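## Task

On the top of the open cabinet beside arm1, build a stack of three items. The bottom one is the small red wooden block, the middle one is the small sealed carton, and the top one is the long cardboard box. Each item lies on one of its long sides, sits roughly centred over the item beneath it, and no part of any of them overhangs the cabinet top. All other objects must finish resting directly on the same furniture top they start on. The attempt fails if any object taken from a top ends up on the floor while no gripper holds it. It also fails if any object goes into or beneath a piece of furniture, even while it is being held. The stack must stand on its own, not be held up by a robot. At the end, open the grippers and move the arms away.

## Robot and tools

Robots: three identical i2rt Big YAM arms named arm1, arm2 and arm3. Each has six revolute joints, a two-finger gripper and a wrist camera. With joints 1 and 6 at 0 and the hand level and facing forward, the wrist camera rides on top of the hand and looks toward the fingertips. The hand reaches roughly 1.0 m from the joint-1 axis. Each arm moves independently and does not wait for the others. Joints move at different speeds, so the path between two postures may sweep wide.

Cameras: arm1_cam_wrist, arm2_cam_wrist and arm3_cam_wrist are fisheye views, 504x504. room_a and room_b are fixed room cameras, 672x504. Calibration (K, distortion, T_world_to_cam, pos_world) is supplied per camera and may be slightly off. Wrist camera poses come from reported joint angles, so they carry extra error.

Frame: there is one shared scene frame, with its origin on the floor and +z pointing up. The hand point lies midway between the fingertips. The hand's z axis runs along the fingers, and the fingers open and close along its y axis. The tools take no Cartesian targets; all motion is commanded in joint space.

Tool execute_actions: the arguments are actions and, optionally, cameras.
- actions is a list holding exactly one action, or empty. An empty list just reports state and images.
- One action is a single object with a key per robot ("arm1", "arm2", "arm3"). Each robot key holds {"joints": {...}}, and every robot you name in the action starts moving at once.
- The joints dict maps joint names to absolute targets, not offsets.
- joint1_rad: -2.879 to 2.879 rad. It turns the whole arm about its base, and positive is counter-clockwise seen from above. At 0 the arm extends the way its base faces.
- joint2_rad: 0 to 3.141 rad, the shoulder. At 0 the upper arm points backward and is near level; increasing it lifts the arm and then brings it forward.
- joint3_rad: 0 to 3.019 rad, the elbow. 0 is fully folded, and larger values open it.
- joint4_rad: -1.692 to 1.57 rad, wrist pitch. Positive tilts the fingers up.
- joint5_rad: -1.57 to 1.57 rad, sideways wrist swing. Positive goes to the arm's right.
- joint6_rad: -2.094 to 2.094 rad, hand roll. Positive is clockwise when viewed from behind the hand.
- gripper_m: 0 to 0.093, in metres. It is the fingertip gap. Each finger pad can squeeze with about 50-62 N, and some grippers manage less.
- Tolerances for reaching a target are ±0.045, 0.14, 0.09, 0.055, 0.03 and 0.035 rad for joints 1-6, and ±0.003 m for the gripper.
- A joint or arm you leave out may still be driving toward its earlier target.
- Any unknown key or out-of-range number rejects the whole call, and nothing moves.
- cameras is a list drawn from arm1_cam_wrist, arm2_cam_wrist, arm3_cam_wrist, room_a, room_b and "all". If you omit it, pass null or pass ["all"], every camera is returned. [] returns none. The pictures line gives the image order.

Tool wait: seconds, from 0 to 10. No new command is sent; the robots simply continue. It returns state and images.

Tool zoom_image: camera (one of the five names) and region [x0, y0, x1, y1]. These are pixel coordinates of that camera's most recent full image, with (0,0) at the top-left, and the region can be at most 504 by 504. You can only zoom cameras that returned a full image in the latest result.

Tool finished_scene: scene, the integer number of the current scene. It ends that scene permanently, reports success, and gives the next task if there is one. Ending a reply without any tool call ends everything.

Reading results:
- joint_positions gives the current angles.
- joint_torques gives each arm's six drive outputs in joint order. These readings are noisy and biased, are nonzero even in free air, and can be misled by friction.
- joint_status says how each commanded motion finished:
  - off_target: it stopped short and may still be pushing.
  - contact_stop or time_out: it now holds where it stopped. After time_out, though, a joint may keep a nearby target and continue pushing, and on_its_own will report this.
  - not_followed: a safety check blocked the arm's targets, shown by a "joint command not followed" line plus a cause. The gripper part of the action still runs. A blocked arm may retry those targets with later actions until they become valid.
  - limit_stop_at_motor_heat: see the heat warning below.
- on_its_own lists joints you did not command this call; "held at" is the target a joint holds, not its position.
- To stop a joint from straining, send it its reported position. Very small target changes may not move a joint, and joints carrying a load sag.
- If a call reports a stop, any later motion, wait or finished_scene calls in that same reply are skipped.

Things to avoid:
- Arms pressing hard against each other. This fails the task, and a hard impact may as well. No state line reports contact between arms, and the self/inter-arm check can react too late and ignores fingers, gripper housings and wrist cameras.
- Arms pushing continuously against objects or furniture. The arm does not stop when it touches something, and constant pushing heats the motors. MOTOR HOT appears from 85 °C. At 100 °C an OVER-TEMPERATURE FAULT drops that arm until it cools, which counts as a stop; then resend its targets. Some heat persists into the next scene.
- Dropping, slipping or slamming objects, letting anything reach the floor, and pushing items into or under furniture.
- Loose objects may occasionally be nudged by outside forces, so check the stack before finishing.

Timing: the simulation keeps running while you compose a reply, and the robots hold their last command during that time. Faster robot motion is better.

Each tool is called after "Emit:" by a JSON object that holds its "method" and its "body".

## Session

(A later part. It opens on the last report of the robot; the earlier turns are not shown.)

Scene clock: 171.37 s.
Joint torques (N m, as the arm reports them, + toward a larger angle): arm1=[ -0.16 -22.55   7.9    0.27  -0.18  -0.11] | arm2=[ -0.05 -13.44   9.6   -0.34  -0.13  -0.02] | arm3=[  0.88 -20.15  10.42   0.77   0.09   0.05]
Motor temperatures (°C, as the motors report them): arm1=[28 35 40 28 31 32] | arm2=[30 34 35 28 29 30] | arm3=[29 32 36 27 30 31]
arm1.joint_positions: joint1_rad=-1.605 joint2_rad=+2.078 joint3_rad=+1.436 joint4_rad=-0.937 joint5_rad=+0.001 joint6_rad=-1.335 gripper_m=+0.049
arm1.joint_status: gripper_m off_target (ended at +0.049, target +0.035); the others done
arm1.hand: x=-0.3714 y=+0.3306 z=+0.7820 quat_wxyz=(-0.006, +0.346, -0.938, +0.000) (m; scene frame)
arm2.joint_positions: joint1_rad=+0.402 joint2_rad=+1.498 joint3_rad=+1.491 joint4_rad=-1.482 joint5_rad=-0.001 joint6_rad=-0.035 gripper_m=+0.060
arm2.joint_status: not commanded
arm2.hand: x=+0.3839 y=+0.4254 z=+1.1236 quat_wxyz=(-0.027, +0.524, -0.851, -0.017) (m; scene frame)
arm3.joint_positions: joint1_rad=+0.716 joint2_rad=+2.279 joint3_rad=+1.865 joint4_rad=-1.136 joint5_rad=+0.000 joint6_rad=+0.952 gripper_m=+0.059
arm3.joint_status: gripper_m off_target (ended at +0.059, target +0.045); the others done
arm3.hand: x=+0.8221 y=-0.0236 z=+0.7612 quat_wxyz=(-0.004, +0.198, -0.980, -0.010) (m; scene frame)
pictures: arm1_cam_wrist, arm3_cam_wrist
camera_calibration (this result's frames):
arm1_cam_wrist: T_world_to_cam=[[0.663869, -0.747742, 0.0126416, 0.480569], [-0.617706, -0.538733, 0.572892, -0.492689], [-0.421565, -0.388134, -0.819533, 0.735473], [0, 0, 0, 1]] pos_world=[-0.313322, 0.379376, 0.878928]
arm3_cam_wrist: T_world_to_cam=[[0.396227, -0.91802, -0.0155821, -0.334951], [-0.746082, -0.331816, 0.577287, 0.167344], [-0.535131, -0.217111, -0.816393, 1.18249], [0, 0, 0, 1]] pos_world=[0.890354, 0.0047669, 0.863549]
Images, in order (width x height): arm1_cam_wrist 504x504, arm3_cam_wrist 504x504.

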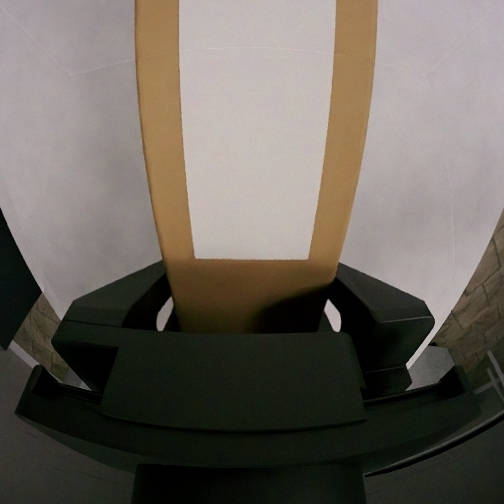

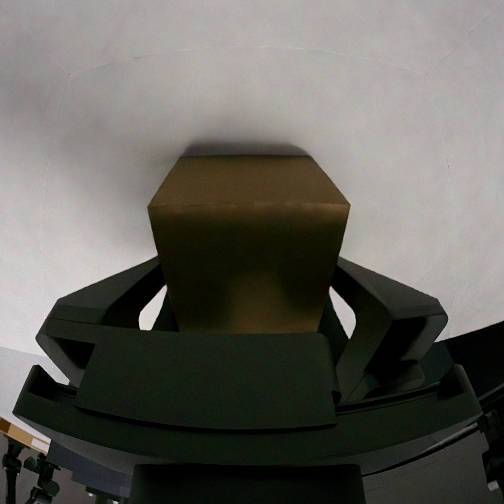

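Emit:
{"method": "execute_actions", "body": {"actions": [{"arm1": {"joints": {"joint2_rad": 1.72, "joint3_rad": 1.52, "joint4_rad": -1.33, "gripper_m": 0.035}}, "arm3": {"joints": {"joint2_rad": 2.275, "gripper_m": 0.093}}}], "cameras": ["arm3_cam_wrist", "room_b"]}}

Scene clock: 183.60 s.
Joint torques (N m, as the arm reports them, + toward a larger angle): arm1=[ -0.19 -19.09  10.72  -0.17  -0.19  -0.11] | arm2=[  0.27 -13.19   9.61  -0.33  -0.11  -0.01] | arm3=[  0.78 -24.94  10.29   0.62   0.03   0.  ]
Motor temperatures (°C, as the motors report them): arm1=[28 35 40 28 31 32] | arm2=[30 33 35 28 29 30] | arm3=[29 32 36 27 30 31]
arm1.joint_positions: joint1_rad=-1.605 joint2_rad=+1.732 joint3_rad=+1.503 joint4_rad=-1.323 joint5_rad=+0.001 joint6_rad=-1.335 gripper_m=+0.049
arm1.joint_status: gripper_m off_target (ended at +0.049, target +0.035); the others done
arm1.hand: x=-0.4096 y=+0.3557 z=+0.9882 quat_wxyz=(-0.013, +0.346, -0.938, +0.010) (m; scene frame)
arm2.joint_positions: joint1_rad=+0.402 joint2_rad=+1.498 joint3_rad=+1.491 joint4_rad=-1.482 joint5_rad=-0.001 joint6_rad=-0.035 gripper_m=+0.060
arm2.joint_status: not commanded
arm2.hand: x=+0.3839 y=+0.4254 z=+1.1236 quat_wxyz=(-0.027, +0.524, -0.851, -0.017) (m; scene frame)
arm3.joint_positions: joint1_rad=+0.716 joint2_rad=+2.279 joint3_rad=+1.866 joint4_rad=-1.136 joint5_rad=+0.000 joint6_rad=+0.952 gripper_m=+0.093
arm3.joint_status: all done
arm3.hand: x=+0.8222 y=-0.0233 z=+0.7615 quat_wxyz=(-0.004, +0.198, -0.980, -0.010) (m; scene frame)
pictures: arm3_cam_wrist, room_b
camera_calibration (this result's frames):
arm3_cam_wrist: T_world_to_cam=[[0.396231, -0.918002, -0.0165089, -0.333921], [-0.746226, -0.33246, 0.57673, 0.167907], [-0.534928, -0.216199, -0.816768, 1.18298], [0, 0, 0, 1]] pos_world=[0.890415, 0.00504129, 0.863871]
Images, in order (width x height): arm3_cam_wrist 504x504, room_b 672x504.

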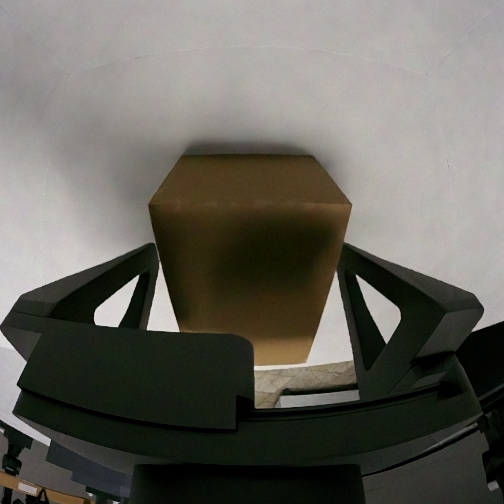

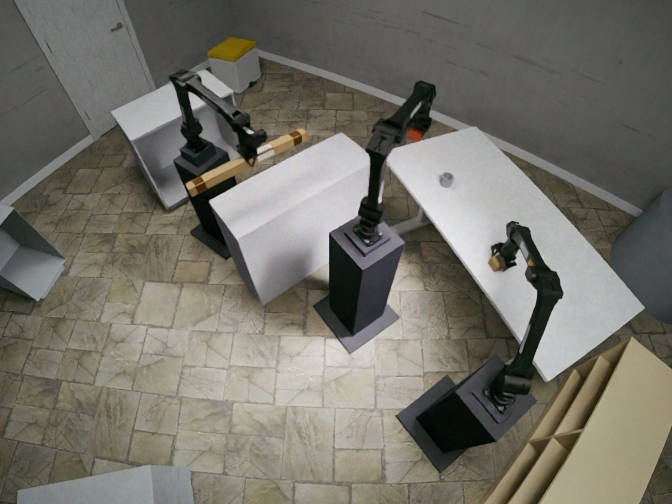

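Emit:
{"method": "execute_actions", "body": {"actions": [{"arm1": {"joints": {"joint1_rad": 1.147, "joint6_rad": -1.815, "gripper_m": 0.035}}, "arm2": {"joints": {"joint1_rad": 1.957, "gripper_m": 0.045}}, "arm3": {"joints": {"joint2_rad": 1.5, "joint3_rad": 1.88, "joint4_rad": -1.3, "gripper_m": 0.093}}}], "cameras": ["arm1_cam_wrist", "arm2_cam_wrist", "arm3_cam_wrist", "room_b"]}}

Scene clock: 200.60 s.
Joint torques (N m, as the arm reports them, + toward a larger angle): arm1=[ -0.74 -19.97  10.52  -0.23  -0.1   -0.14] | arm2=[  0.25 -12.96   9.69  -0.18  -0.15  -0.02] | arm3=[  0.69 -14.24   9.4    0.73   0.06  -0.02]
Motor temperatures (°C, as the motors report them): arm1=[28 35 40 28 31 32] | arm2=[30 33 36 28 29 30] | arm3=[29 32 37 27 30 31]
arm1.joint_positions: joint1_rad=+1.156 joint2_rad=+1.732 joint3_rad=+1.503 joint4_rad=-1.323 joint5_rad=-0.001 joint6_rad=-1.802 gripper_m=+0.049
arm1.joint_status: gripper_m off_target (ended at +0.049, target +0.035); the others done
arm1.hand: x=-1.1142 y=+1.1116 z=+0.9774 quat_wxyz=(-0.006, +0.923, +0.386, +0.006) (m; scene frame)
arm2.joint_positions: joint1_rad=+1.961 joint2_rad=+1.500 joint3_rad=+1.491 joint4_rad=-1.482 joint5_rad=-0.001 joint6_rad=-0.035 gripper_m=+0.060
arm2.joint_status: gripper_m off_target (ended at +0.060, target +0.045); the others done
arm2.hand: x=-0.2438 y=+0.2471 z=+1.1314 quat_wxyz=(-0.002, +0.971, -0.237, -0.041) (m; scene frame)
arm3.joint_positions: joint1_rad=+0.716 joint2_rad=+1.502 joint3_rad=+1.875 joint4_rad=-1.287 joint5_rad=+0.000 joint6_rad=+0.952 gripper_m=+0.093
arm3.joint_status: all done
arm3.hand: x=+0.7992 y=-0.1267 z=+1.2444 quat_wxyz=(-0.131, +0.188, -0.928, -0.295) (m; scene frame)
pictures: arm1_cam_wrist, arm2_cam_wrist, arm3_cam_wrist, room_b
camera_calibration (this result's frames):
arm1_cam_wrist: T_world_to_cam=[[-0.725678, 0.687834, 0.0166093, -1.59273], [0.560512, 0.577007, 0.594045, -0.590833], [0.39902, 0.440395, -0.80426, 0.863997], [0, 0, 0, 1]] pos_world=[-1.16939, 1.05594, 1.07231]
arm2_cam_wrist: T_world_to_cam=[[0.453526, 0.891009, -0.02044, -0.0841832], [0.772515, -0.381568, 0.507569, -0.282817], [0.44445, -0.245986, -0.861368, 1.26872], [0, 0, 0, 1]] pos_world=[-0.307221, 0.279181, 1.23466]
arm3_cam_wrist: T_world_to_cam=[[0.432594, -0.754332, -0.493807, 0.17379], [-0.800059, -0.573686, 0.17547, 0.349626], [-0.415653, 0.319168, -0.851683, 1.55877], [0, 0, 0, 1]] pos_world=[0.852448, -0.165839, 1.35205]
Images, in order (width x height): arm1_cam_wrist 504x504, arm2_cam_wrist 504x504, arm3_cam_wrist 504x504, room_b 672x504.

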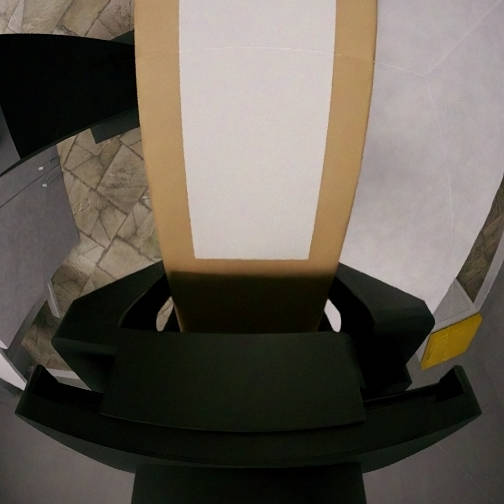

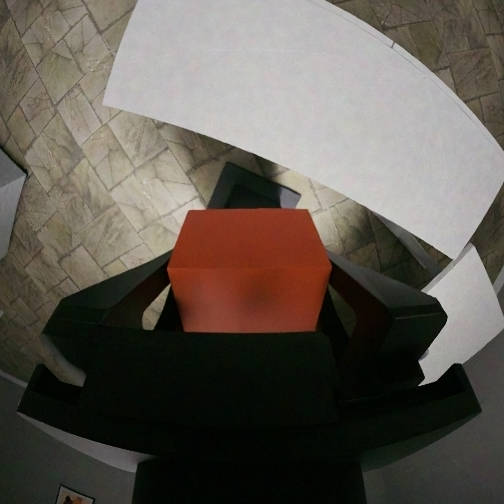

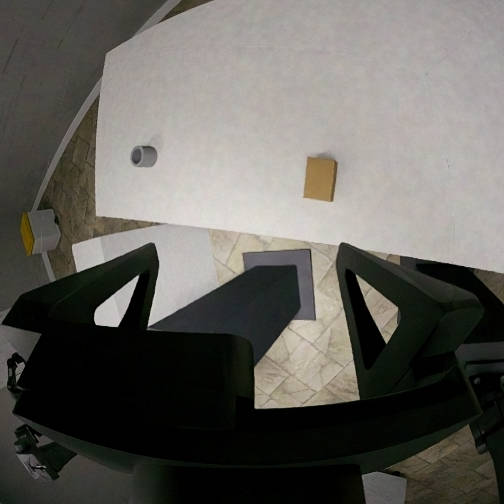

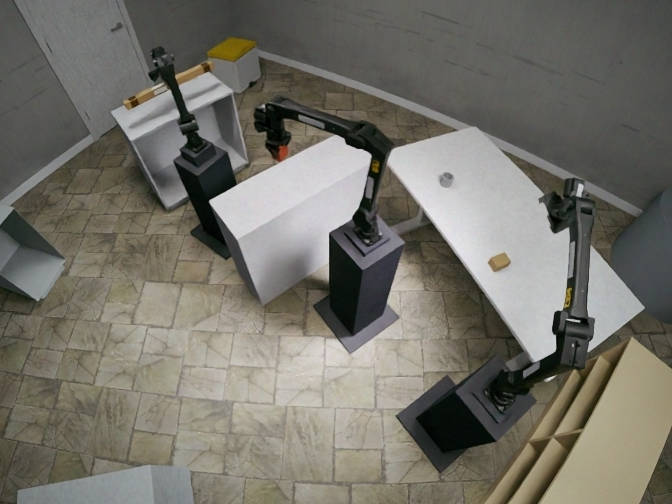

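Emit:
{"method": "execute_actions", "body": {"actions": [{"arm1": {"joints": {"joint1_rad": 1.147, "joint2_rad": 1.925, "joint3_rad": 1.395, "joint4_rad": -1.0, "gripper_m": 0.035}}, "arm2": {"joints": {"joint2_rad": 2.172, "joint3_rad": 1.595, "joint4_rad": -0.965, "gripper_m": 0.045}}, "arm3": {"joints": {"joint1_rad": -0.3, "joint2_rad": 1.0, "joint3_rad": 1.5, "joint4_rad": -1.5}}}], "cameras": ["arm1_cam_wrist", "arm2_cam_wrist"]}}

Scene clock: 211.83 s.
Joint torques (N m, as the arm reports them, + toward a larger angle): arm1=[ -0.64 -21.34   9.66   0.33  -0.1   -0.14] | arm2=[  0.49 -21.95   9.06   0.95  -0.15  -0.02] | arm3=[ 0.12 -4.21  8.31  0.56 -0.02 -0.02]
Motor temperatures (°C, as the motors report them): arm1=[28 35 40 28 31 32] | arm2=[30 33 36 28 29 30] | arm3=[29 32 36 27 30 31]
arm1.joint_positions: joint1_rad=+1.156 joint2_rad=+1.937 joint3_rad=+1.372 joint4_rad=-1.008 joint5_rad=-0.001 joint6_rad=-1.802 gripper_m=+0.049
arm1.joint_status: gripper_m off_target (ended at +0.049, target +0.035); the others done
arm1.hand: x=-1.1207 y=+1.1260 z=+0.8257 quat_wxyz=(+0.004, +0.923, +0.386, +0.007) (m; scene frame)
arm2.joint_positions: joint1_rad=+1.961 joint2_rad=+2.181 joint3_rad=+1.571 joint4_rad=-0.980 joint5_rad=-0.001 joint6_rad=-0.035 gripper_m=+0.060
arm2.joint_status: gripper_m off_target (ended at +0.060, target +0.045); the others done
arm2.hand: x=-0.3676 y=+0.3106 z=+0.8045 quat_wxyz=(+0.011, +0.971, -0.237, +0.006) (m; scene frame)
arm3.joint_positions: joint1_rad=-0.297 joint2_rad=+0.997 joint3_rad=+1.500 joint4_rad=-1.488 joint5_rad=+0.001 joint6_rad=+0.952 gripper_m=+0.093
arm3.joint_status: all done
arm3.hand: x=+0.9996 y=-0.5688 z=+1.2515 quat_wxyz=(-0.231, -0.289, -0.912, -0.174) (m; scene frame)
pictures: arm1_cam_wrist, arm2_cam_wrist
camera_calibration (this result's frames):
arm1_cam_wrist: T_world_to_cam=[[-0.72581, 0.687887, -0.00334501, -1.58854], [0.553975, 0.587384, 0.589994, -0.521079], [0.407814, 0.42637, -0.807401, 0.766488], [0, 0, 0, 1]] pos_world=[-1.1769, 1.072, 0.920983]
arm2_cam_wrist: T_world_to_cam=[[0.453982, 0.89067, -0.0246329, -0.087652], [0.725871, -0.353667, 0.589942, -0.089098], [0.516732, -0.285703, -0.80707, 1.05308], [0, 0, 0, 1]] pos_world=[-0.439693, 0.347426, 0.900311]
Images, in order (width x height): arm1_cam_wrist 504x504, arm2_cam_wrist 504x504.

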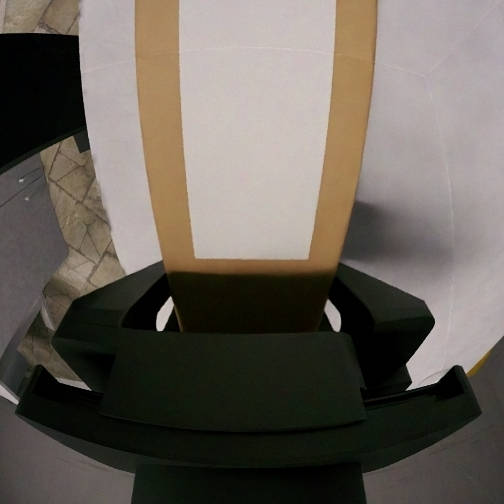

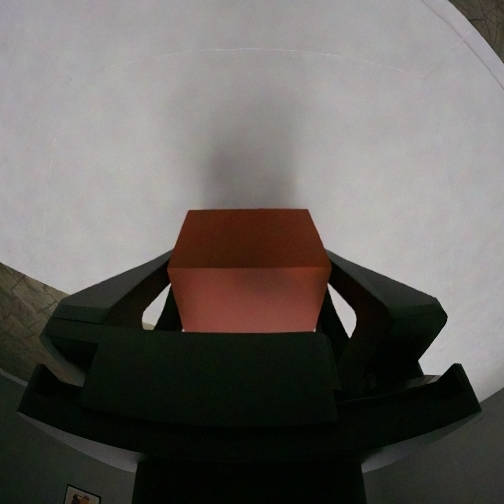

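Emit:
{"method": "execute_actions", "body": {"actions": [{"arm1": {"joints": {"joint2_rad": 1.985, "joint4_rad": -0.965, "gripper_m": 0.035}}, "arm2": {"joints": {"joint2_rad": 2.235, "joint4_rad": -0.925, "gripper_m": 0.045}}}], "cameras": []}}

Scene clock: 215.50 s.
Joint torques (N m, as the arm reports them, + toward a larger angle): arm1=[ -0.32 -21.11   9.5    0.27  -0.01  -0.11] | arm2=[  0.45 -20.08   8.94   0.94  -0.15  -0.01] | arm3=[ 0.67 -3.51  8.39  0.59 -0.01 -0.01]
Motor temperatures (°C, as the motors report them): arm1=[28 36 40 28 31 32] | arm2=[30 34 36 28 29 30] | arm3=[29 31 36 27 30 31]
arm1.joint_positions: joint1_rad=+1.156 joint2_rad=+1.986 joint3_rad=+1.372 joint4_rad=-0.972 joint5_rad=-0.004 joint6_rad=-1.805 gripper_m=+0.049
arm1.joint_status: gripper_m off_target (ended at +0.049, target +0.035); the others done
arm1.hand: x=-1.1218 y=+1.1279 z=+0.8003 quat_wxyz=(+0.010, +0.922, +0.387, +0.007) (m; scene frame)
arm2.joint_positions: joint1_rad=+1.961 joint2_rad=+2.219 joint3_rad=+1.571 joint4_rad=-0.939 joint5_rad=+0.000 joint6_rad=-0.035 gripper_m=+0.060
arm2.joint_status: gripper_m off_target (ended at +0.060, target +0.045); the others done
arm2.hand: x=-0.3699 y=+0.3115 z=+0.7817 quat_wxyz=(+0.010, +0.972, -0.237, +0.005) (m; scene frame)
arm3.joint_positions: joint1_rad=-0.297 joint2_rad=+0.997 joint3_rad=+1.500 joint4_rad=-1.488 joint5_rad=+0.001 joint6_rad=+0.952 gripper_m=+0.093
arm3.joint_status: not commanded
arm3.hand: x=+0.9996 y=-0.5688 z=+1.2515 quat_wxyz=(-0.231, -0.289, -0.912, -0.174) (m; scene frame)
pictures: none
No camera images: the call's "cameras" was empty. Leave "cameras" out to get every camera's image.

Emit:
{"method": "execute_actions", "body": {"actions": [{"arm1": {"joints": {"joint2_rad": 2.015, "joint4_rad": -0.955, "gripper_m": 0.035}}, "arm2": {"joints": {"joint2_rad": 2.258, "joint4_rad": -0.915, "gripper_m": 0.045}}}], "cameras": ["arm1_cam_wrist", "arm2_cam_wrist"]}}

Scene clock: 218.67 s.
Joint torques (N m, as the arm reports them, + toward a larger angle): arm1=[ -0.64 -18.54   9.56   0.41   0.03  -0.08] | arm2=[  0.5  -18.5    8.92   1.21  -0.16  -0.01] | arm3=[-0.18 -3.8   8.52  0.53  0.02 -0.01]
Motor temperatures (°C, as the motors report them): arm1=[28 36 40 28 31 32] | arm2=[30 34 36 28 29 30] | arm3=[29 31 36 27 30 31]
arm1.joint_positions: joint1_rad=+1.156 joint2_rad=+1.988 joint3_rad=+1.372 joint4_rad=-0.966 joint5_rad=-0.005 joint6_rad=-1.807 gripper_m=+0.049
arm1.joint_status: gripper_m off_target (ended at +0.049, target +0.035); the others done
arm1.hand: x=-1.1225 y=+1.1287 z=+0.7991 quat_wxyz=(+0.009, +0.922, +0.388, +0.006) (m; scene frame)
arm2.joint_positions: joint1_rad=+1.961 joint2_rad=+2.220 joint3_rad=+1.571 joint4_rad=-0.935 joint5_rad=+0.000 joint6_rad=-0.035 gripper_m=+0.060
arm2.joint_status: gripper_m off_target (ended at +0.060, target +0.045); the others done
arm2.hand: x=-0.3706 y=+0.3119 z=+0.7814 quat_wxyz=(+0.010, +0.972, -0.237, +0.003) (m; scene frame)
arm3.joint_positions: joint1_rad=-0.297 joint2_rad=+0.997 joint3_rad=+1.500 joint4_rad=-1.488 joint5_rad=+0.001 joint6_rad=+0.952 gripper_m=+0.093
arm3.joint_status: not commanded
arm3.hand: x=+0.9996 y=-0.5688 z=+1.2515 quat_wxyz=(-0.231, -0.289, -0.912, -0.174) (m; scene frame)
pictures: arm1_cam_wrist, arm2_cam_wrist
camera_calibration (this result's frames):
arm1_cam_wrist: T_world_to_cam=[[-0.729072, 0.684344, -0.0112804, -1.58506], [0.55021, 0.595815, 0.585042, -0.515747], [0.407091, 0.420331, -0.810925, 0.753379], [0, 0, 0, 1]] pos_world=[-1.17855, 1.07535, 0.894787]
arm2_cam_wrist: T_world_to_cam=[[0.453602, 0.890882, -0.0239826, -0.0887492], [0.729181, -0.35553, 0.584716, -0.0669612], [0.512387, -0.282716, -0.810883, 1.03681], [0, 0, 0, 1]] pos_world=[-0.442163, 0.348381, 0.877755]
Images, in order (width x height): arm1_cam_wrist 504x504, arm2_cam_wrist 504x504.

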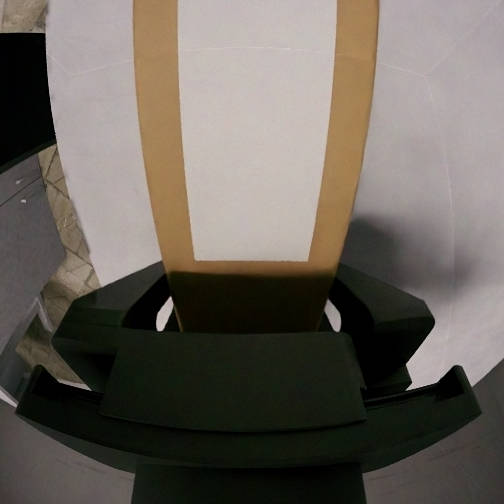

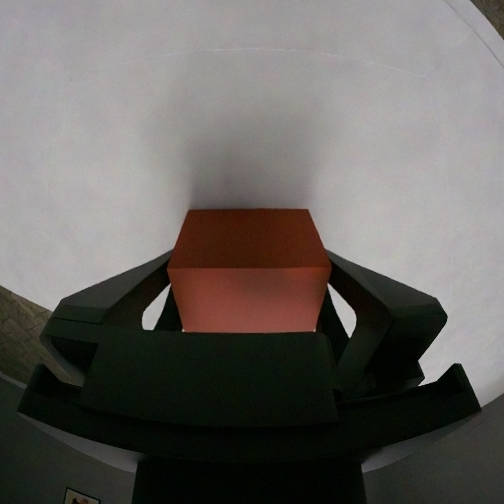

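Emit:
{"method": "execute_actions", "body": {"actions": [{"arm1": {"joints": {"joint2_rad": 1.98, "gripper_m": 0.093}}, "arm2": {"joints": {"joint2_rad": 2.22, "gripper_m": 0.093}}}], "cameras": ["arm1_cam_wrist", "arm2_cam_wrist"]}}

Emit:
{"method": "execute_actions", "body": {"actions": [{"arm1": {"joints": {"joint2_rad": 1.7, "joint3_rad": 1.40, "joint4_rad": -1.15, "gripper_m": 0.093}}, "arm2": {"joints": {"joint2_rad": 1.9, "joint3_rad": 1.59, "joint4_rad": -1.15, "gripper_m": 0.093}}}], "cameras": ["arm1_cam_wrist", "arm2_cam_wrist"]}}

Scene clock: 222.30 s.
Joint torques (N m, as the arm reports them, + toward a larger angle): arm1=[ -0.6  -21.46   9.49   0.43  -0.07  -0.08] | arm2=[  0.25 -21.19   9.07   1.12  -0.13  -0.02] | arm3=[ 0.23 -3.91  8.32  0.6   0.    0.02]
Motor temperatures (°C, as the motors report them): arm1=[28 36 40 28 31 32] | arm2=[30 34 36 28 29 30] | arm3=[29 31 36 27 30 31]
arm1.joint_positions: joint1_rad=+1.156 joint2_rad=+1.986 joint3_rad=+1.372 joint4_rad=-0.966 joint5_rad=-0.002 joint6_rad=-1.807 gripper_m=+0.093
arm1.joint_status: all done
arm1.hand: x=-1.1224 y=+1.1293 z=+0.8001 quat_wxyz=(+0.007, +0.922, +0.388, +0.007) (m; scene frame)
arm2.joint_positions: joint1_rad=+1.961 joint2_rad=+2.220 joint3_rad=+1.571 joint4_rad=-0.933 joint5_rad=+0.000 joint6_rad=-0.035 gripper_m=+0.093
arm2.joint_status: all done
arm2.hand: x=-0.3710 y=+0.3122 z=+0.7814 quat_wxyz=(+0.010, +0.972, -0.237, +0.002) (m; scene frame)
arm3.joint_positions: joint1_rad=-0.297 joint2_rad=+0.997 joint3_rad=+1.500 joint4_rad=-1.488 joint5_rad=+0.001 joint6_rad=+0.952 gripper_m=+0.093
arm3.joint_status: not commanded
arm3.hand: x=+0.9996 y=-0.5688 z=+1.2515 quat_wxyz=(-0.231, -0.289, -0.912, -0.174) (m; scene frame)
pictures: arm1_cam_wrist, arm2_cam_wrist
camera_calibration (this result's frames):
arm1_cam_wrist: T_world_to_cam=[[-0.729122, 0.68432, -0.00937629, -1.58695], [0.549665, 0.593704, 0.587694, -0.517131], [0.407737, 0.423347, -0.809029, 0.749674], [0, 0, 0, 1]] pos_world=[-1.1785, 1.07563, 0.895542]
arm2_cam_wrist: T_world_to_cam=[[0.453591, 0.89089, -0.0239014, -0.0888392], [0.73014, -0.3561, 0.583171, -0.064837], [0.51103, -0.281972, -0.811998, 1.03721], [0, 0, 0, 1]] pos_world=[-0.44241, 0.348523, 0.877903]
Images, in order (width x height): arm1_cam_wrist 504x504, arm2_cam_wrist 504x504.

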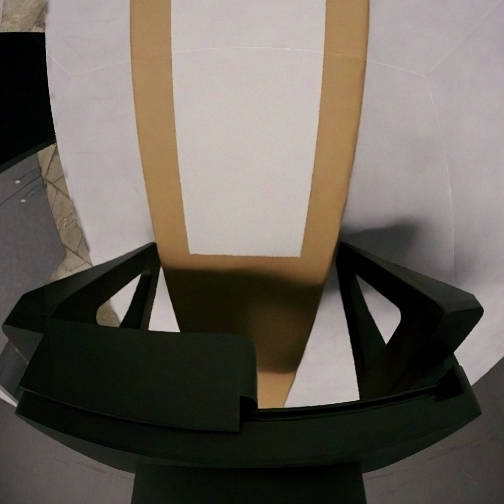

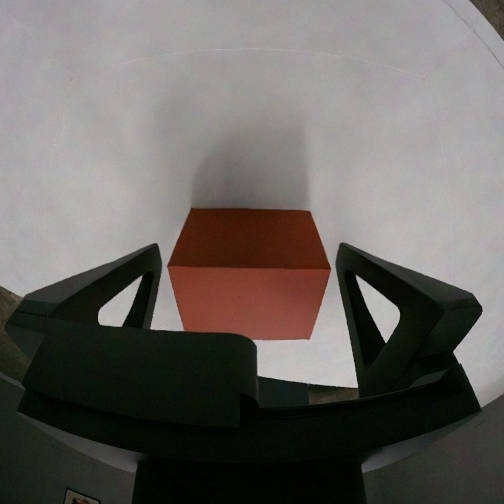

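Scene clock: 223.67 s.
Joint torques (N m, as the arm reports them, + toward a larger angle): arm1=[ -0.58 -18.41  10.72  -0.07  -0.08  -0.07] | arm2=[  0.38 -18.19  10.08   0.01  -0.16  -0.03] | arm3=[-0.36 -4.07  8.47  0.51  0.05 -0.04]
Motor temperatures (°C, as the motors report them): arm1=[28 36 40 28 31 32] | arm2=[30 34 36 28 29 30] | arm3=[29 31 36 27 30 31]
arm1.joint_positions: joint1_rad=+1.156 joint2_rad=+1.703 joint3_rad=+1.379 joint4_rad=-1.144 joint5_rad=-0.002 joint6_rad=-1.807 gripper_m=+0.093
arm1.joint_status: all done
arm1.hand: x=-1.1137 y=+1.1117 z=+0.9472 quat_wxyz=(-0.048, +0.920, +0.388, -0.002) (m; scene frame)
arm2.joint_positions: joint1_rad=+1.961 joint2_rad=+1.888 joint3_rad=+1.571 joint4_rad=-1.133 joint5_rad=+0.000 joint6_rad=-0.035 gripper_m=+0.093
arm2.joint_status: all done
arm2.hand: x=-0.3611 y=+0.3103 z=+0.9728 quat_wxyz=(-0.008, +0.970, -0.237, -0.061) (m; scene frame)
arm3.joint_positions: joint1_rad=-0.297 joint2_rad=+0.997 joint3_rad=+1.500 joint4_rad=-1.488 joint5_rad=+0.001 joint6_rad=+0.952 gripper_m=+0.093
arm3.joint_status: not commanded
arm3.hand: x=+0.9996 y=-0.5688 z=+1.2515 quat_wxyz=(-0.231, -0.289, -0.912, -0.174) (m; scene frame)
pictures: arm1_cam_wrist, arm2_cam_wrist
camera_calibration (this result's frames):
arm1_cam_wrist: T_world_to_cam=[[-0.727591, 0.678966, 0.0980659, -1.66133], [0.583999, 0.53803, 0.60784, -0.516834], [0.35994, 0.499529, -0.787981, 0.714779], [0, 0, 0, 1]] pos_world=[-1.16422, 1.04901, 1.0403]
arm2_cam_wrist: T_world_to_cam=[[0.453151, 0.891247, -0.018254, -0.0928414], [0.789851, -0.391935, 0.471723, -0.0432736], [0.413268, -0.22818, -0.881558, 1.20261], [0, 0, 0, 1]] pos_world=[-0.42075, 0.340196, 1.07889]
Images, in order (width x height): arm1_cam_wrist 504x504, arm2_cam_wrist 504x504.

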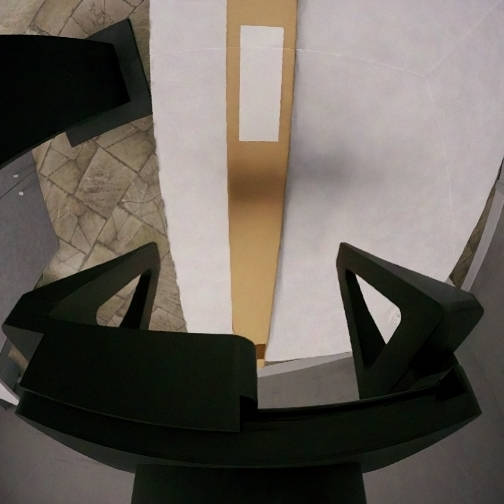

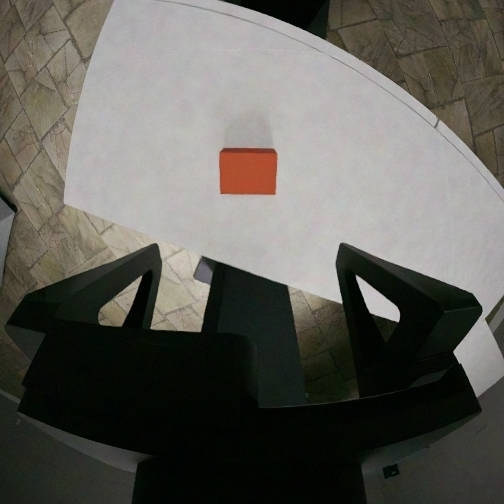

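Emit:
{"method": "execute_actions", "body": {"actions": [{"arm1": {"joints": {"joint1_rad": -1.63, "joint2_rad": 1.94, "joint3_rad": 1.605, "joint4_rad": -1.205, "joint5_rad": 0, "joint6_rad": -0.17, "gripper_m": 0.093}}, "arm2": {"joints": {"joint1_rad": -0.722, "joint2_rad": 2.215, "joint3_rad": 1.90, "joint4_rad": -1.24, "joint5_rad": 0, "joint6_rad": -0.46, "gripper_m": 0.093}}}], "cameras": ["arm1_cam_wrist", "arm2_cam_wrist"]}}

Scene clock: 242.40 s.
Joint torques (N m, as the arm reports them, + toward a larger angle): arm1=[  1.05 -23.62  10.7   -0.11  -0.16   0.12] | arm2=[  0.4  -24.32   9.87  -0.35  -0.28  -0.05] | arm3=[-0.03 -3.85  8.54  0.71  0.02 -0.01]
Motor temperatures (°C, as the motors report them): arm1=[28 36 41 28 31 32] | arm2=[31 34 36 28 29 30] | arm3=[29 30 36 27 30 31]
arm1.joint_positions: joint1_rad=-1.639 joint2_rad=+1.960 joint3_rad=+1.584 joint4_rad=-1.199 joint5_rad=+0.001 joint6_rad=-0.183 gripper_m=+0.093
arm1.joint_status: all done
arm1.hand: x=-0.3747 y=+0.3066 z=+0.8966 quat_wxyz=(-0.005, -0.238, -0.971, -0.003) (m; scene frame)
arm2.joint_positions: joint1_rad=-0.725 joint2_rad=+2.227 joint3_rad=+1.878 joint4_rad=-1.225 joint5_rad=+0.001 joint6_rad=-0.453 gripper_m=+0.093
arm2.joint_status: all done
arm2.hand: x=+0.8219 y=-0.0246 z=+0.8737 quat_wxyz=(+0.007, +0.196, -0.981, +0.007) (m; scene frame)
arm3.joint_positions: joint1_rad=-0.297 joint2_rad=+0.997 joint3_rad=+1.500 joint4_rad=-1.488 joint5_rad=+0.001 joint6_rad=+0.952 gripper_m=+0.093
arm3.joint_status: not commanded
arm3.hand: x=+0.9996 y=-0.5688 z=+1.2515 quat_wxyz=(-0.231, -0.289, -0.912, -0.174) (m; scene frame)
pictures: arm1_cam_wrist, arm2_cam_wrist
camera_calibration (this result's frames):
arm1_cam_wrist: T_world_to_cam=[[-0.444549, -0.895753, 0.00176392, 0.103193], [-0.733095, 0.364954, 0.573917, -0.894535], [-0.514731, 0.253841, -0.818912, 0.586363], [0, 0, 0, 1]] pos_world=[-0.308086, 0.270058, 0.993386]
arm2_cam_wrist: T_world_to_cam=[[0.390939, -0.92041, 0.00357193, -0.344742], [-0.744084, -0.313757, 0.589826, 0.0973674], [-0.541761, -0.233244, -0.807522, 1.2701], [0, 0, 0, 1]] pos_world=[0.895311, 0.00948799, 0.969432]
Images, in order (width x height): arm1_cam_wrist 504x504, arm2_cam_wrist 504x504.

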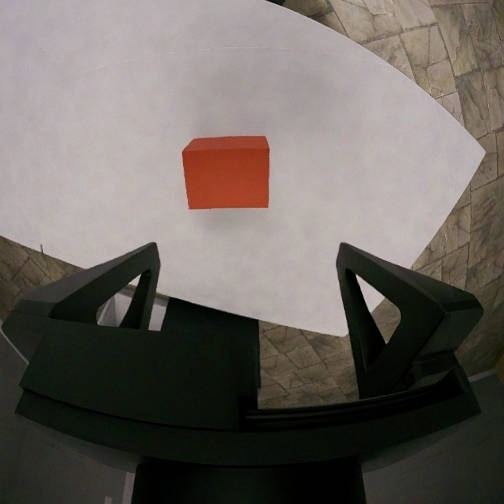

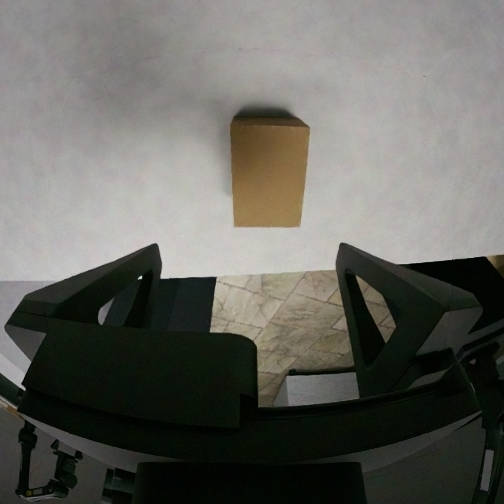

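Emit:
{"method": "execute_actions", "body": {"actions": [{"arm1": {"joints": {"joint1_rad": -1.598, "joint2_rad": 2.112, "joint3_rad": 1.523, "joint4_rad": -0.962, "joint5_rad": 0, "joint6_rad": -0.14, "gripper_m": 0.093}}, "arm2": {"joints": {"joint1_rad": -0.75, "joint2_rad": 2.428, "joint3_rad": 1.885, "joint4_rad": -1.0, "joint5_rad": 0, "joint6_rad": -0.478, "gripper_m": 0.093}}}], "cameras": ["arm1_cam_wrist", "arm2_cam_wrist"]}}

Scene clock: 258.83 s.
Joint torques (N m, as the arm reports them, + toward a larger angle): arm1=[  0.52 -22.75   8.08   0.5   -0.11   0.12] | arm2=[ -0.25 -24.36   8.1    1.02  -0.27  -0.02] | arm3=[ 0.12 -4.26  8.51  0.65  0.02  0.01]
Motor temperatures (°C, as the motors report them): arm1=[28 36 41 28 31 32] | arm2=[30 35 36 28 29 30] | arm3=[29 30 36 27 30 31]
arm1.joint_positions: joint1_rad=-1.599 joint2_rad=+2.108 joint3_rad=+1.520 joint4_rad=-0.970 joint5_rad=+0.000 joint6_rad=-0.153 gripper_m=+0.093
arm1.joint_status: all done
arm1.hand: x=-0.3488 y=+0.3180 z=+0.7918 quat_wxyz=(-0.014, -0.233, -0.972, +0.000) (m; scene frame)
arm2.joint_positions: joint1_rad=-0.742 joint2_rad=+2.428 joint3_rad=+1.878 joint4_rad=-1.015 joint5_rad=+0.002 joint6_rad=-0.472 gripper_m=+0.093
arm2.joint_status: all done
arm2.hand: x=+0.8346 y=-0.0387 z=+0.7426 quat_wxyz=(+0.003, +0.197, -0.980, +0.008) (m; scene frame)
arm3.joint_positions: joint1_rad=-0.297 joint2_rad=+0.997 joint3_rad=+1.500 joint4_rad=-1.488 joint5_rad=+0.001 joint6_rad=+0.952 gripper_m=+0.093
arm3.joint_status: not commanded
arm3.hand: x=+0.9996 y=-0.5688 z=+1.2515 quat_wxyz=(-0.231, -0.289, -0.912, -0.174) (m; scene frame)
pictures: arm1_cam_wrist, arm2_cam_wrist
camera_calibration (this result's frames):
arm1_cam_wrist: T_world_to_cam=[[-0.435497, -0.900181, 0.00401539, 0.127872], [-0.745356, 0.363089, 0.559116, -0.811468], [-0.504764, 0.240501, -0.82908, 0.526832], [0, 0, 0, 1]] pos_world=[-0.283219, 0.28304, 0.889977]
arm2_cam_wrist: T_world_to_cam=[[0.393114, -0.919458, 0.00769582, -0.367123], [-0.748184, -0.314998, 0.583949, 0.187421], [-0.534492, -0.235316, -0.811754, 1.16481], [0, 0, 0, 1]] pos_world=[0.907128, -0.00441775, 0.838921]
Images, in order (width x height): arm1_cam_wrist 504x504, arm2_cam_wrist 504x504.

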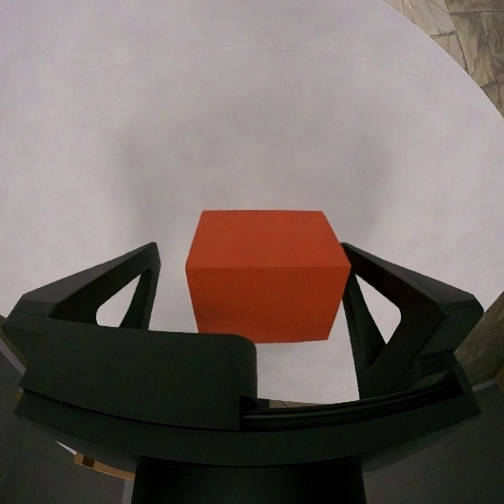

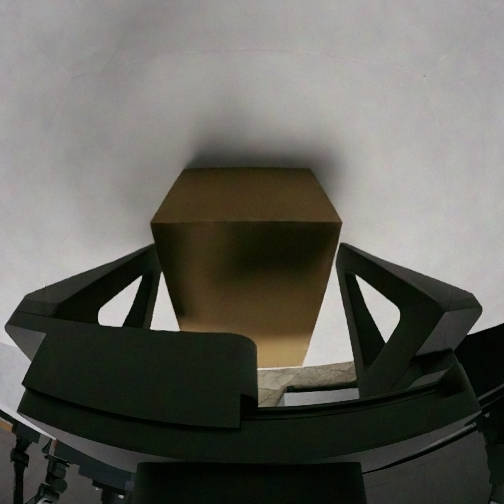

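Emit:
{"method": "execute_actions", "body": {"actions": [{"arm1": {"joints": {"gripper_m": 0.045}}, "arm2": {"joints": {"gripper_m": 0.045}}}], "cameras": []}}

Emit:
{"method": "execute_actions", "body": {"actions": [{"arm1": {"joints": {"joint2_rad": 1.8, "joint3_rad": 1.62, "joint4_rad": -1.33, "gripper_m": 0.045}}, "arm2": {"joints": {"joint2_rad": 1.9, "joint3_rad": 1.75, "joint4_rad": -1.4, "gripper_m": 0.045}}}], "cameras": ["arm1_cam_wrist", "arm2_cam_wrist"]}}

Scene clock: 262.73 s.
Joint torques (N m, as the arm reports them, + toward a larger angle): arm1=[  0.82 -22.57   8.1    0.49  -0.12   0.12] | arm2=[ -0.54 -24.51   8.13   1.03  -0.2   -0.01] | arm3=[-0.4  -4.14  8.47  0.71 -0.04 -0.01]
Motor temperatures (°C, as the motors report them): arm1=[28 36 41 28 31 32] | arm2=[30 35 36 28 29 30] | arm3=[29 30 36 27 30 31]
arm1.joint_positions: joint1_rad=-1.599 joint2_rad=+2.108 joint3_rad=+1.520 joint4_rad=-0.970 joint5_rad=+0.001 joint6_rad=-0.153 gripper_m=+0.059
arm1.joint_status: gripper_m off_target (ended at +0.059, target +0.045)
arm1.hand: x=-0.3488 y=+0.3179 z=+0.7918 quat_wxyz=(-0.014, -0.233, -0.972, +0.000) (m; scene frame)
arm2.joint_positions: joint1_rad=-0.742 joint2_rad=+2.428 joint3_rad=+1.878 joint4_rad=-1.015 joint5_rad=+0.001 joint6_rad=-0.473 gripper_m=+0.060
arm2.joint_status: gripper_m off_target (ended at +0.060, target +0.045)
arm2.hand: x=+0.8347 y=-0.0387 z=+0.7426 quat_wxyz=(+0.003, +0.197, -0.980, +0.008) (m; scene frame)
arm3.joint_positions: joint1_rad=-0.297 joint2_rad=+0.997 joint3_rad=+1.500 joint4_rad=-1.488 joint5_rad=+0.001 joint6_rad=+0.952 gripper_m=+0.093
arm3.joint_status: not commanded
arm3.hand: x=+0.9996 y=-0.5688 z=+1.2515 quat_wxyz=(-0.231, -0.289, -0.912, -0.174) (m; scene frame)
pictures: none
No camera images: the call's "cameras" was empty. Leave "cameras" out to get every camera's image.

Scene clock: 264.43 s.
Joint torques (N m, as the arm reports them, + toward a larger angle): arm1=[  0.77 -21.25  10.87  -0.04  -0.12   0.12] | arm2=[ -0.04 -19.76   9.66  -0.25  -0.2   -0.03] | arm3=[ 0.81 -4.16  8.31  0.61  0.04 -0.01]
Motor temperatures (°C, as the motors report them): arm1=[28 36 41 28 31 32] | arm2=[30 35 36 28 29 30] | arm3=[29 30 36 27 30 31]
arm1.joint_positions: joint1_rad=-1.599 joint2_rad=+1.815 joint3_rad=+1.603 joint4_rad=-1.323 joint5_rad=+0.001 joint6_rad=-0.153 gripper_m=+0.059
arm1.joint_status: gripper_m off_target (ended at +0.059, target +0.045); the others done
arm1.hand: x=-0.3792 y=+0.3374 z=+0.9832 quat_wxyz=(-0.024, -0.234, -0.972, +0.005) (m; scene frame)
arm2.joint_positions: joint1_rad=-0.742 joint2_rad=+1.904 joint3_rad=+1.739 joint4_rad=-1.385 joint5_rad=+0.001 joint6_rad=-0.473 gripper_m=+0.060
arm2.joint_status: gripper_m off_target (ended at +0.060, target +0.045); the others done
arm2.hand: x=+0.7493 y=-0.0281 z=+1.0193 quat_wxyz=(-0.004, +0.197, -0.980, +0.010) (m; scene frame)
arm3.joint_positions: joint1_rad=-0.297 joint2_rad=+0.997 joint3_rad=+1.500 joint4_rad=-1.488 joint5_rad=+0.001 joint6_rad=+0.952 gripper_m=+0.093
arm3.joint_status: not commanded
arm3.hand: x=+0.9996 y=-0.5688 z=+1.2515 quat_wxyz=(-0.231, -0.289, -0.912, -0.174) (m; scene frame)
pictures: arm1_cam_wrist, arm2_cam_wrist
camera_calibration (this result's frames):
arm1_cam_wrist: T_world_to_cam=[[-0.43651, -0.899662, 0.0081623, 0.126673], [-0.754748, 0.371107, 0.540958, -0.936655], [-0.489708, 0.229973, -0.84101, 0.686413], [0, 0, 0, 1]] pos_world=[-0.315502, 0.303706, 1.08294]
arm2_cam_wrist: T_world_to_cam=[[0.393507, -0.919212, 0.014221, -0.332894], [-0.756588, -0.315024, 0.573005, -0.0171882], [-0.522233, -0.236241, -0.819429, 1.34501], [0, 0, 0, 1]] pos_world=[0.8204, 0.00633175, 1.11672]
Images, in order (width x height): arm1_cam_wrist 504x504, arm2_cam_wrist 504x504.

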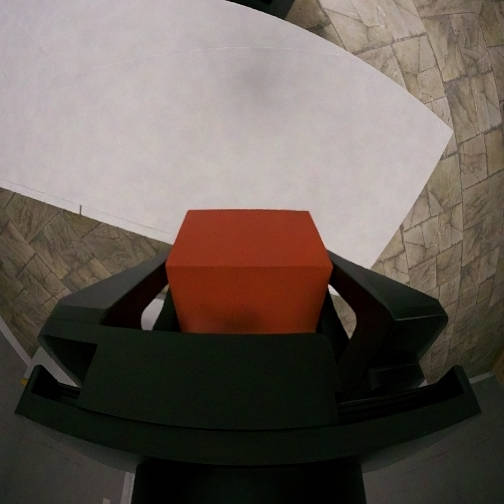

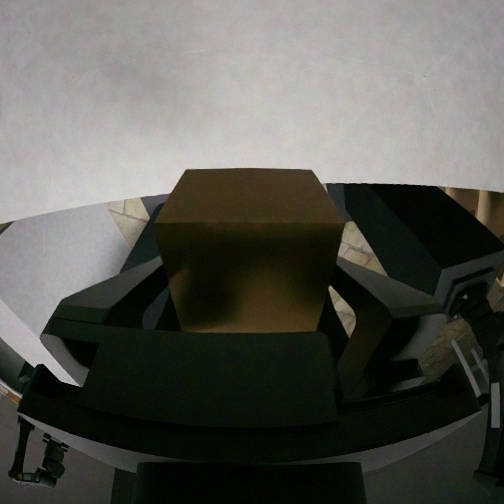

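Emit:
{"method": "execute_actions", "body": {"actions": [{"arm1": {"joints": {"joint1_rad": 1.195, "joint2_rad": 2.21, "joint3_rad": 2.115, "joint4_rad": -1.425, "joint5_rad": 0, "joint6_rad": -0.195, "gripper_m": 0.045}}, "arm2": {"joints": {"joint1_rad": 1.957, "joint2_rad": 2.09, "joint3_rad": 1.60, "joint4_rad": -1.06, "gripper_m": 0.045}}}], "cameras": ["arm1_cam_wrist", "arm2_cam_wrist"]}}

Scene clock: 286.73 s.
Joint torques (N m, as the arm reports them, + toward a larger angle): arm1=[  0.79 -28.82  11.83  -0.22  -0.05  -0.11] | arm2=[ -0.19 -22.1    7.82   0.57  -0.12   0.  ] | arm3=[ 0.17 -3.6   8.49  0.67 -0.01 -0.02]
Motor temperatures (°C, as the motors report them): arm1=[28 37 41 28 31 32] | arm2=[31 35 36 28 29 30] | arm3=[29 29 36 27 30 31]
arm1.joint_positions: joint1_rad=+1.189 joint2_rad=+2.242 joint3_rad=+2.086 joint4_rad=-1.418 joint5_rad=-0.001 joint6_rad=-0.184 gripper_m=+0.059
arm1.joint_status: gripper_m off_target (ended at +0.059, target +0.045); the others done
arm1.hand: x=-1.2173 y=+1.2356 z=+0.8943 quat_wxyz=(-0.002, +0.922, -0.386, +0.008) (m; scene frame)
arm2.joint_positions: joint1_rad=+1.966 joint2_rad=+2.105 joint3_rad=+1.601 joint4_rad=-1.062 joint5_rad=-0.002 joint6_rad=-0.473 gripper_m=+0.060
arm2.joint_status: gripper_m off_target (ended at +0.060, target +0.045); the others done
arm2.hand: x=-0.3734 y=+0.3117 z=+0.8581 quat_wxyz=(+0.007, +1.000, -0.018, -0.007) (m; scene frame)
arm3.joint_positions: joint1_rad=-0.297 joint2_rad=+0.997 joint3_rad=+1.500 joint4_rad=-1.488 joint5_rad=+0.001 joint6_rad=+0.952 gripper_m=+0.093
arm3.joint_status: not commanded
arm3.hand: x=+0.9996 y=-0.5688 z=+1.2515 quat_wxyz=(-0.231, -0.289, -0.912, -0.174) (m; scene frame)
pictures: arm1_cam_wrist, arm2_cam_wrist
camera_calibration (this result's frames):
arm1_cam_wrist: T_world_to_cam=[[0.697902, 0.715922, 0.0197057, -0.0559471], [0.568519, -0.570524, 0.592696, 0.8736], [0.435567, -0.402441, -0.805185, 1.87045], [0, 0, 0, 1]] pos_world=[-1.27232, 1.29121, 0.989384]
arm2_cam_wrist: T_world_to_cam=[[0.0289775, 0.999366, -0.0207056, -0.280623], [0.825106, -0.0122217, 0.564846, -0.163939], [0.564235, -0.0334521, -0.824936, 1.05408], [0, 0, 0, 1]] pos_world=[-0.45135, 0.313703, 0.956338]
Images, in order (width x height): arm1_cam_wrist 504x504, arm2_cam_wrist 504x504.

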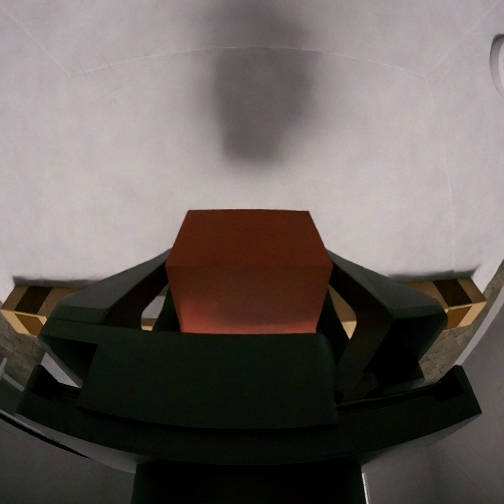

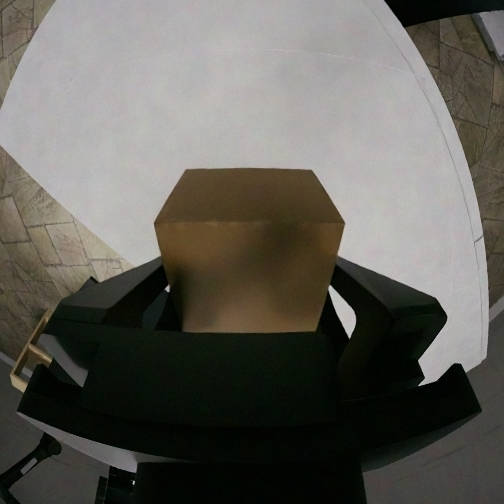

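Emit:
{"method": "execute_actions", "body": {"actions": [{"arm1": {"joints": {"joint1_rad": 1.208, "joint2_rad": 2.27, "joint3_rad": 1.975, "joint4_rad": -1.23, "joint6_rad": -0.18, "gripper_m": 0.045}}, "arm2": {"joints": {"joint2_rad": 2.215, "joint3_rad": 1.60, "joint4_rad": -0.94, "gripper_m": 0.045}}}], "cameras": []}}

Scene clock: 292.83 s.
Joint torques (N m, as the arm reports them, + toward a larger angle): arm1=[  1.   -28.3    9.98   0.44  -0.05   0.03] | arm2=[  0.11 -22.47   7.37   0.95  -0.12  -0.02] | arm3=[-0.08 -4.13  8.41  0.75 -0.01  0.04]
Motor temperatures (°C, as the motors report them): arm1=[28 37 42 28 31 32] | arm2=[30 35 36 28 29 30] | arm3=[29 29 36 27 30 31]
arm1.joint_positions: joint1_rad=+1.199 joint2_rad=+2.290 joint3_rad=+1.961 joint4_rad=-1.238 joint5_rad=-0.001 joint6_rad=-0.184 gripper_m=+0.059
arm1.joint_status: gripper_m off_target (ended at +0.059, target +0.045); the others done
arm1.hand: x=-1.2205 y=+1.2297 z=+0.8159 quat_wxyz=(-0.004, +0.924, -0.381, +0.006) (m; scene frame)
arm2.joint_positions: joint1_rad=+1.966 joint2_rad=+2.222 joint3_rad=+1.601 joint4_rad=-0.956 joint5_rad=-0.002 joint6_rad=-0.473 gripper_m=+0.060
arm2.joint_status: gripper_m off_target (ended at +0.060, target +0.045); the others done
arm2.hand: x=-0.3791 y=+0.3135 z=+0.7889 quat_wxyz=(+0.010, +1.000, -0.018, -0.002) (m; scene frame)
arm3.joint_positions: joint1_rad=-0.297 joint2_rad=+0.997 joint3_rad=+1.500 joint4_rad=-1.488 joint5_rad=+0.001 joint6_rad=+0.952 gripper_m=+0.093
arm3.joint_status: not commanded
arm3.hand: x=+0.9996 y=-0.5688 z=+1.2515 quat_wxyz=(-0.231, -0.289, -0.912, -0.174) (m; scene frame)
pictures: none
No camera images: the call's "cameras" was empty. Leave "cameras" out to get every camera's image.

Emit:
{"method": "execute_actions", "body": {"actions": [{"arm1": {"joints": {"joint2_rad": 2.315, "joint4_rad": -1.215, "gripper_m": 0.045}}, "arm2": {"joints": {"joint2_rad": 2.265, "joint4_rad": -0.93, "gripper_m": 0.045}}}], "cameras": []}}

Scene clock: 295.47 s.
Joint torques (N m, as the arm reports them, + toward a larger angle): arm1=[  0.96 -25.18  10.05   0.43  -0.06   0.04] | arm2=[  0.06 -18.67   7.35   1.01  -0.21  -0.02] | arm3=[-0.12 -3.87  8.41  0.62  0.01 -0.02]
Motor temperatures (°C, as the motors report them): arm1=[28 37 41 28 31 32] | arm2=[30 35 35 28 29 30] | arm3=[29 29 36 27 30 31]
arm1.joint_positions: joint1_rad=+1.199 joint2_rad=+2.295 joint3_rad=+1.961 joint4_rad=-1.222 joint5_rad=-0.001 joint6_rad=-0.184 gripper_m=+0.059
arm1.joint_status: gripper_m off_target (ended at +0.059, target +0.045); the others done
arm1.hand: x=-1.2223 y=+1.2325 z=+0.8128 quat_wxyz=(-0.007, +0.924, -0.381, +0.001) (m; scene frame)
arm2.joint_positions: joint1_rad=+1.966 joint2_rad=+2.231 joint3_rad=+1.601 joint4_rad=-0.945 joint5_rad=+0.001 joint6_rad=-0.473 gripper_m=+0.060
arm2.joint_status: gripper_m off_target (ended at +0.060, target +0.045); the others done
arm2.hand: x=-0.3796 y=+0.3143 z=+0.7842 quat_wxyz=(+0.008, +1.000, -0.018, -0.002) (m; scene frame)
arm3.joint_positions: joint1_rad=-0.297 joint2_rad=+0.997 joint3_rad=+1.500 joint4_rad=-1.488 joint5_rad=+0.001 joint6_rad=+0.952 gripper_m=+0.093
arm3.joint_status: not commanded
arm3.hand: x=+0.9996 y=-0.5688 z=+1.2515 quat_wxyz=(-0.231, -0.289, -0.912, -0.174) (m; scene frame)
pictures: none
No camera images: the call's "cameras" was empty. Leave "cameras" out to get every camera's image.

Emit:
{"method": "execute_actions", "body": {"actions": [{"arm1": {"joints": {"joint2_rad": 2.342, "gripper_m": 0.045}}, "arm2": {"joints": {"joint2_rad": 2.232, "gripper_m": 0.093}}}], "cameras": ["arm1_cam_wrist", "arm2_cam_wrist"]}}

Scene clock: 298.93 s.
Joint torques (N m, as the arm reports them, + toward a larger angle): arm1=[  0.81 -22.75  10.05   0.43  -0.06   0.04] | arm2=[  0.15 -21.61   7.29   0.92  -0.24  -0.02] | arm3=[ 0.04 -4.03  8.53  0.47  0.01 -0.03]
Motor temperatures (°C, as the motors report them): arm1=[28 37 41 28 31 32] | arm2=[30 35 35 28 29 30] | arm3=[29 29 36 27 30 31]
arm1.joint_positions: joint1_rad=+1.199 joint2_rad=+2.296 joint3_rad=+1.961 joint4_rad=-1.222 joint5_rad=-0.001 joint6_rad=-0.184 gripper_m=+0.059
arm1.joint_status: gripper_m off_target (ended at +0.059, target +0.045); the others done
arm1.hand: x=-1.2222 y=+1.2324 z=+0.8123 quat_wxyz=(-0.007, +0.924, -0.381, +0.001) (m; scene frame)
arm2.joint_positions: joint1_rad=+1.966 joint2_rad=+2.230 joint3_rad=+1.601 joint4_rad=-0.945 joint5_rad=+0.001 joint6_rad=-0.473 gripper_m=+0.093
arm2.joint_status: all done
arm2.hand: x=-0.3797 y=+0.3144 z=+0.7844 quat_wxyz=(+0.008, +1.000, -0.018, -0.003) (m; scene frame)
arm3.joint_positions: joint1_rad=-0.297 joint2_rad=+0.997 joint3_rad=+1.500 joint4_rad=-1.488 joint5_rad=+0.001 joint6_rad=+0.952 gripper_m=+0.093
arm3.joint_status: not commanded
arm3.hand: x=+0.9996 y=-0.5688 z=+1.2515 quat_wxyz=(-0.231, -0.289, -0.912, -0.174) (m; scene frame)
pictures: arm1_cam_wrist, arm2_cam_wrist
camera_calibration (this result's frames):
arm1_cam_wrist: T_world_to_cam=[[0.690519, 0.722936, 0.0233719, -0.0692611], [0.579895, -0.572627, 0.5795, 0.950416], [0.432325, -0.386603, -0.814637, 1.78946], [0, 0, 0, 1]] pos_world=[-1.27694, 1.28611, 0.908613]
arm2_cam_wrist: T_world_to_cam=[[0.029027, 0.999343, -0.0217, -0.283853], [0.820287, -0.011409, 0.571839, -0.124648], [0.571215, -0.034399, -0.820079, 0.996055], [0, 0, 0, 1]] pos_world=[-0.458476, 0.316508, 0.881963]
Images, in order (width x height): arm1_cam_wrist 504x504, arm2_cam_wrist 504x504.

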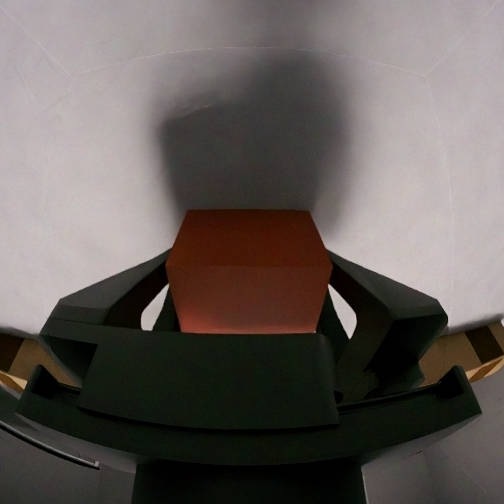

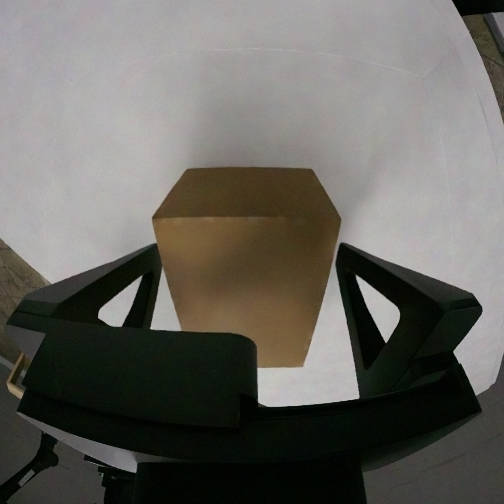

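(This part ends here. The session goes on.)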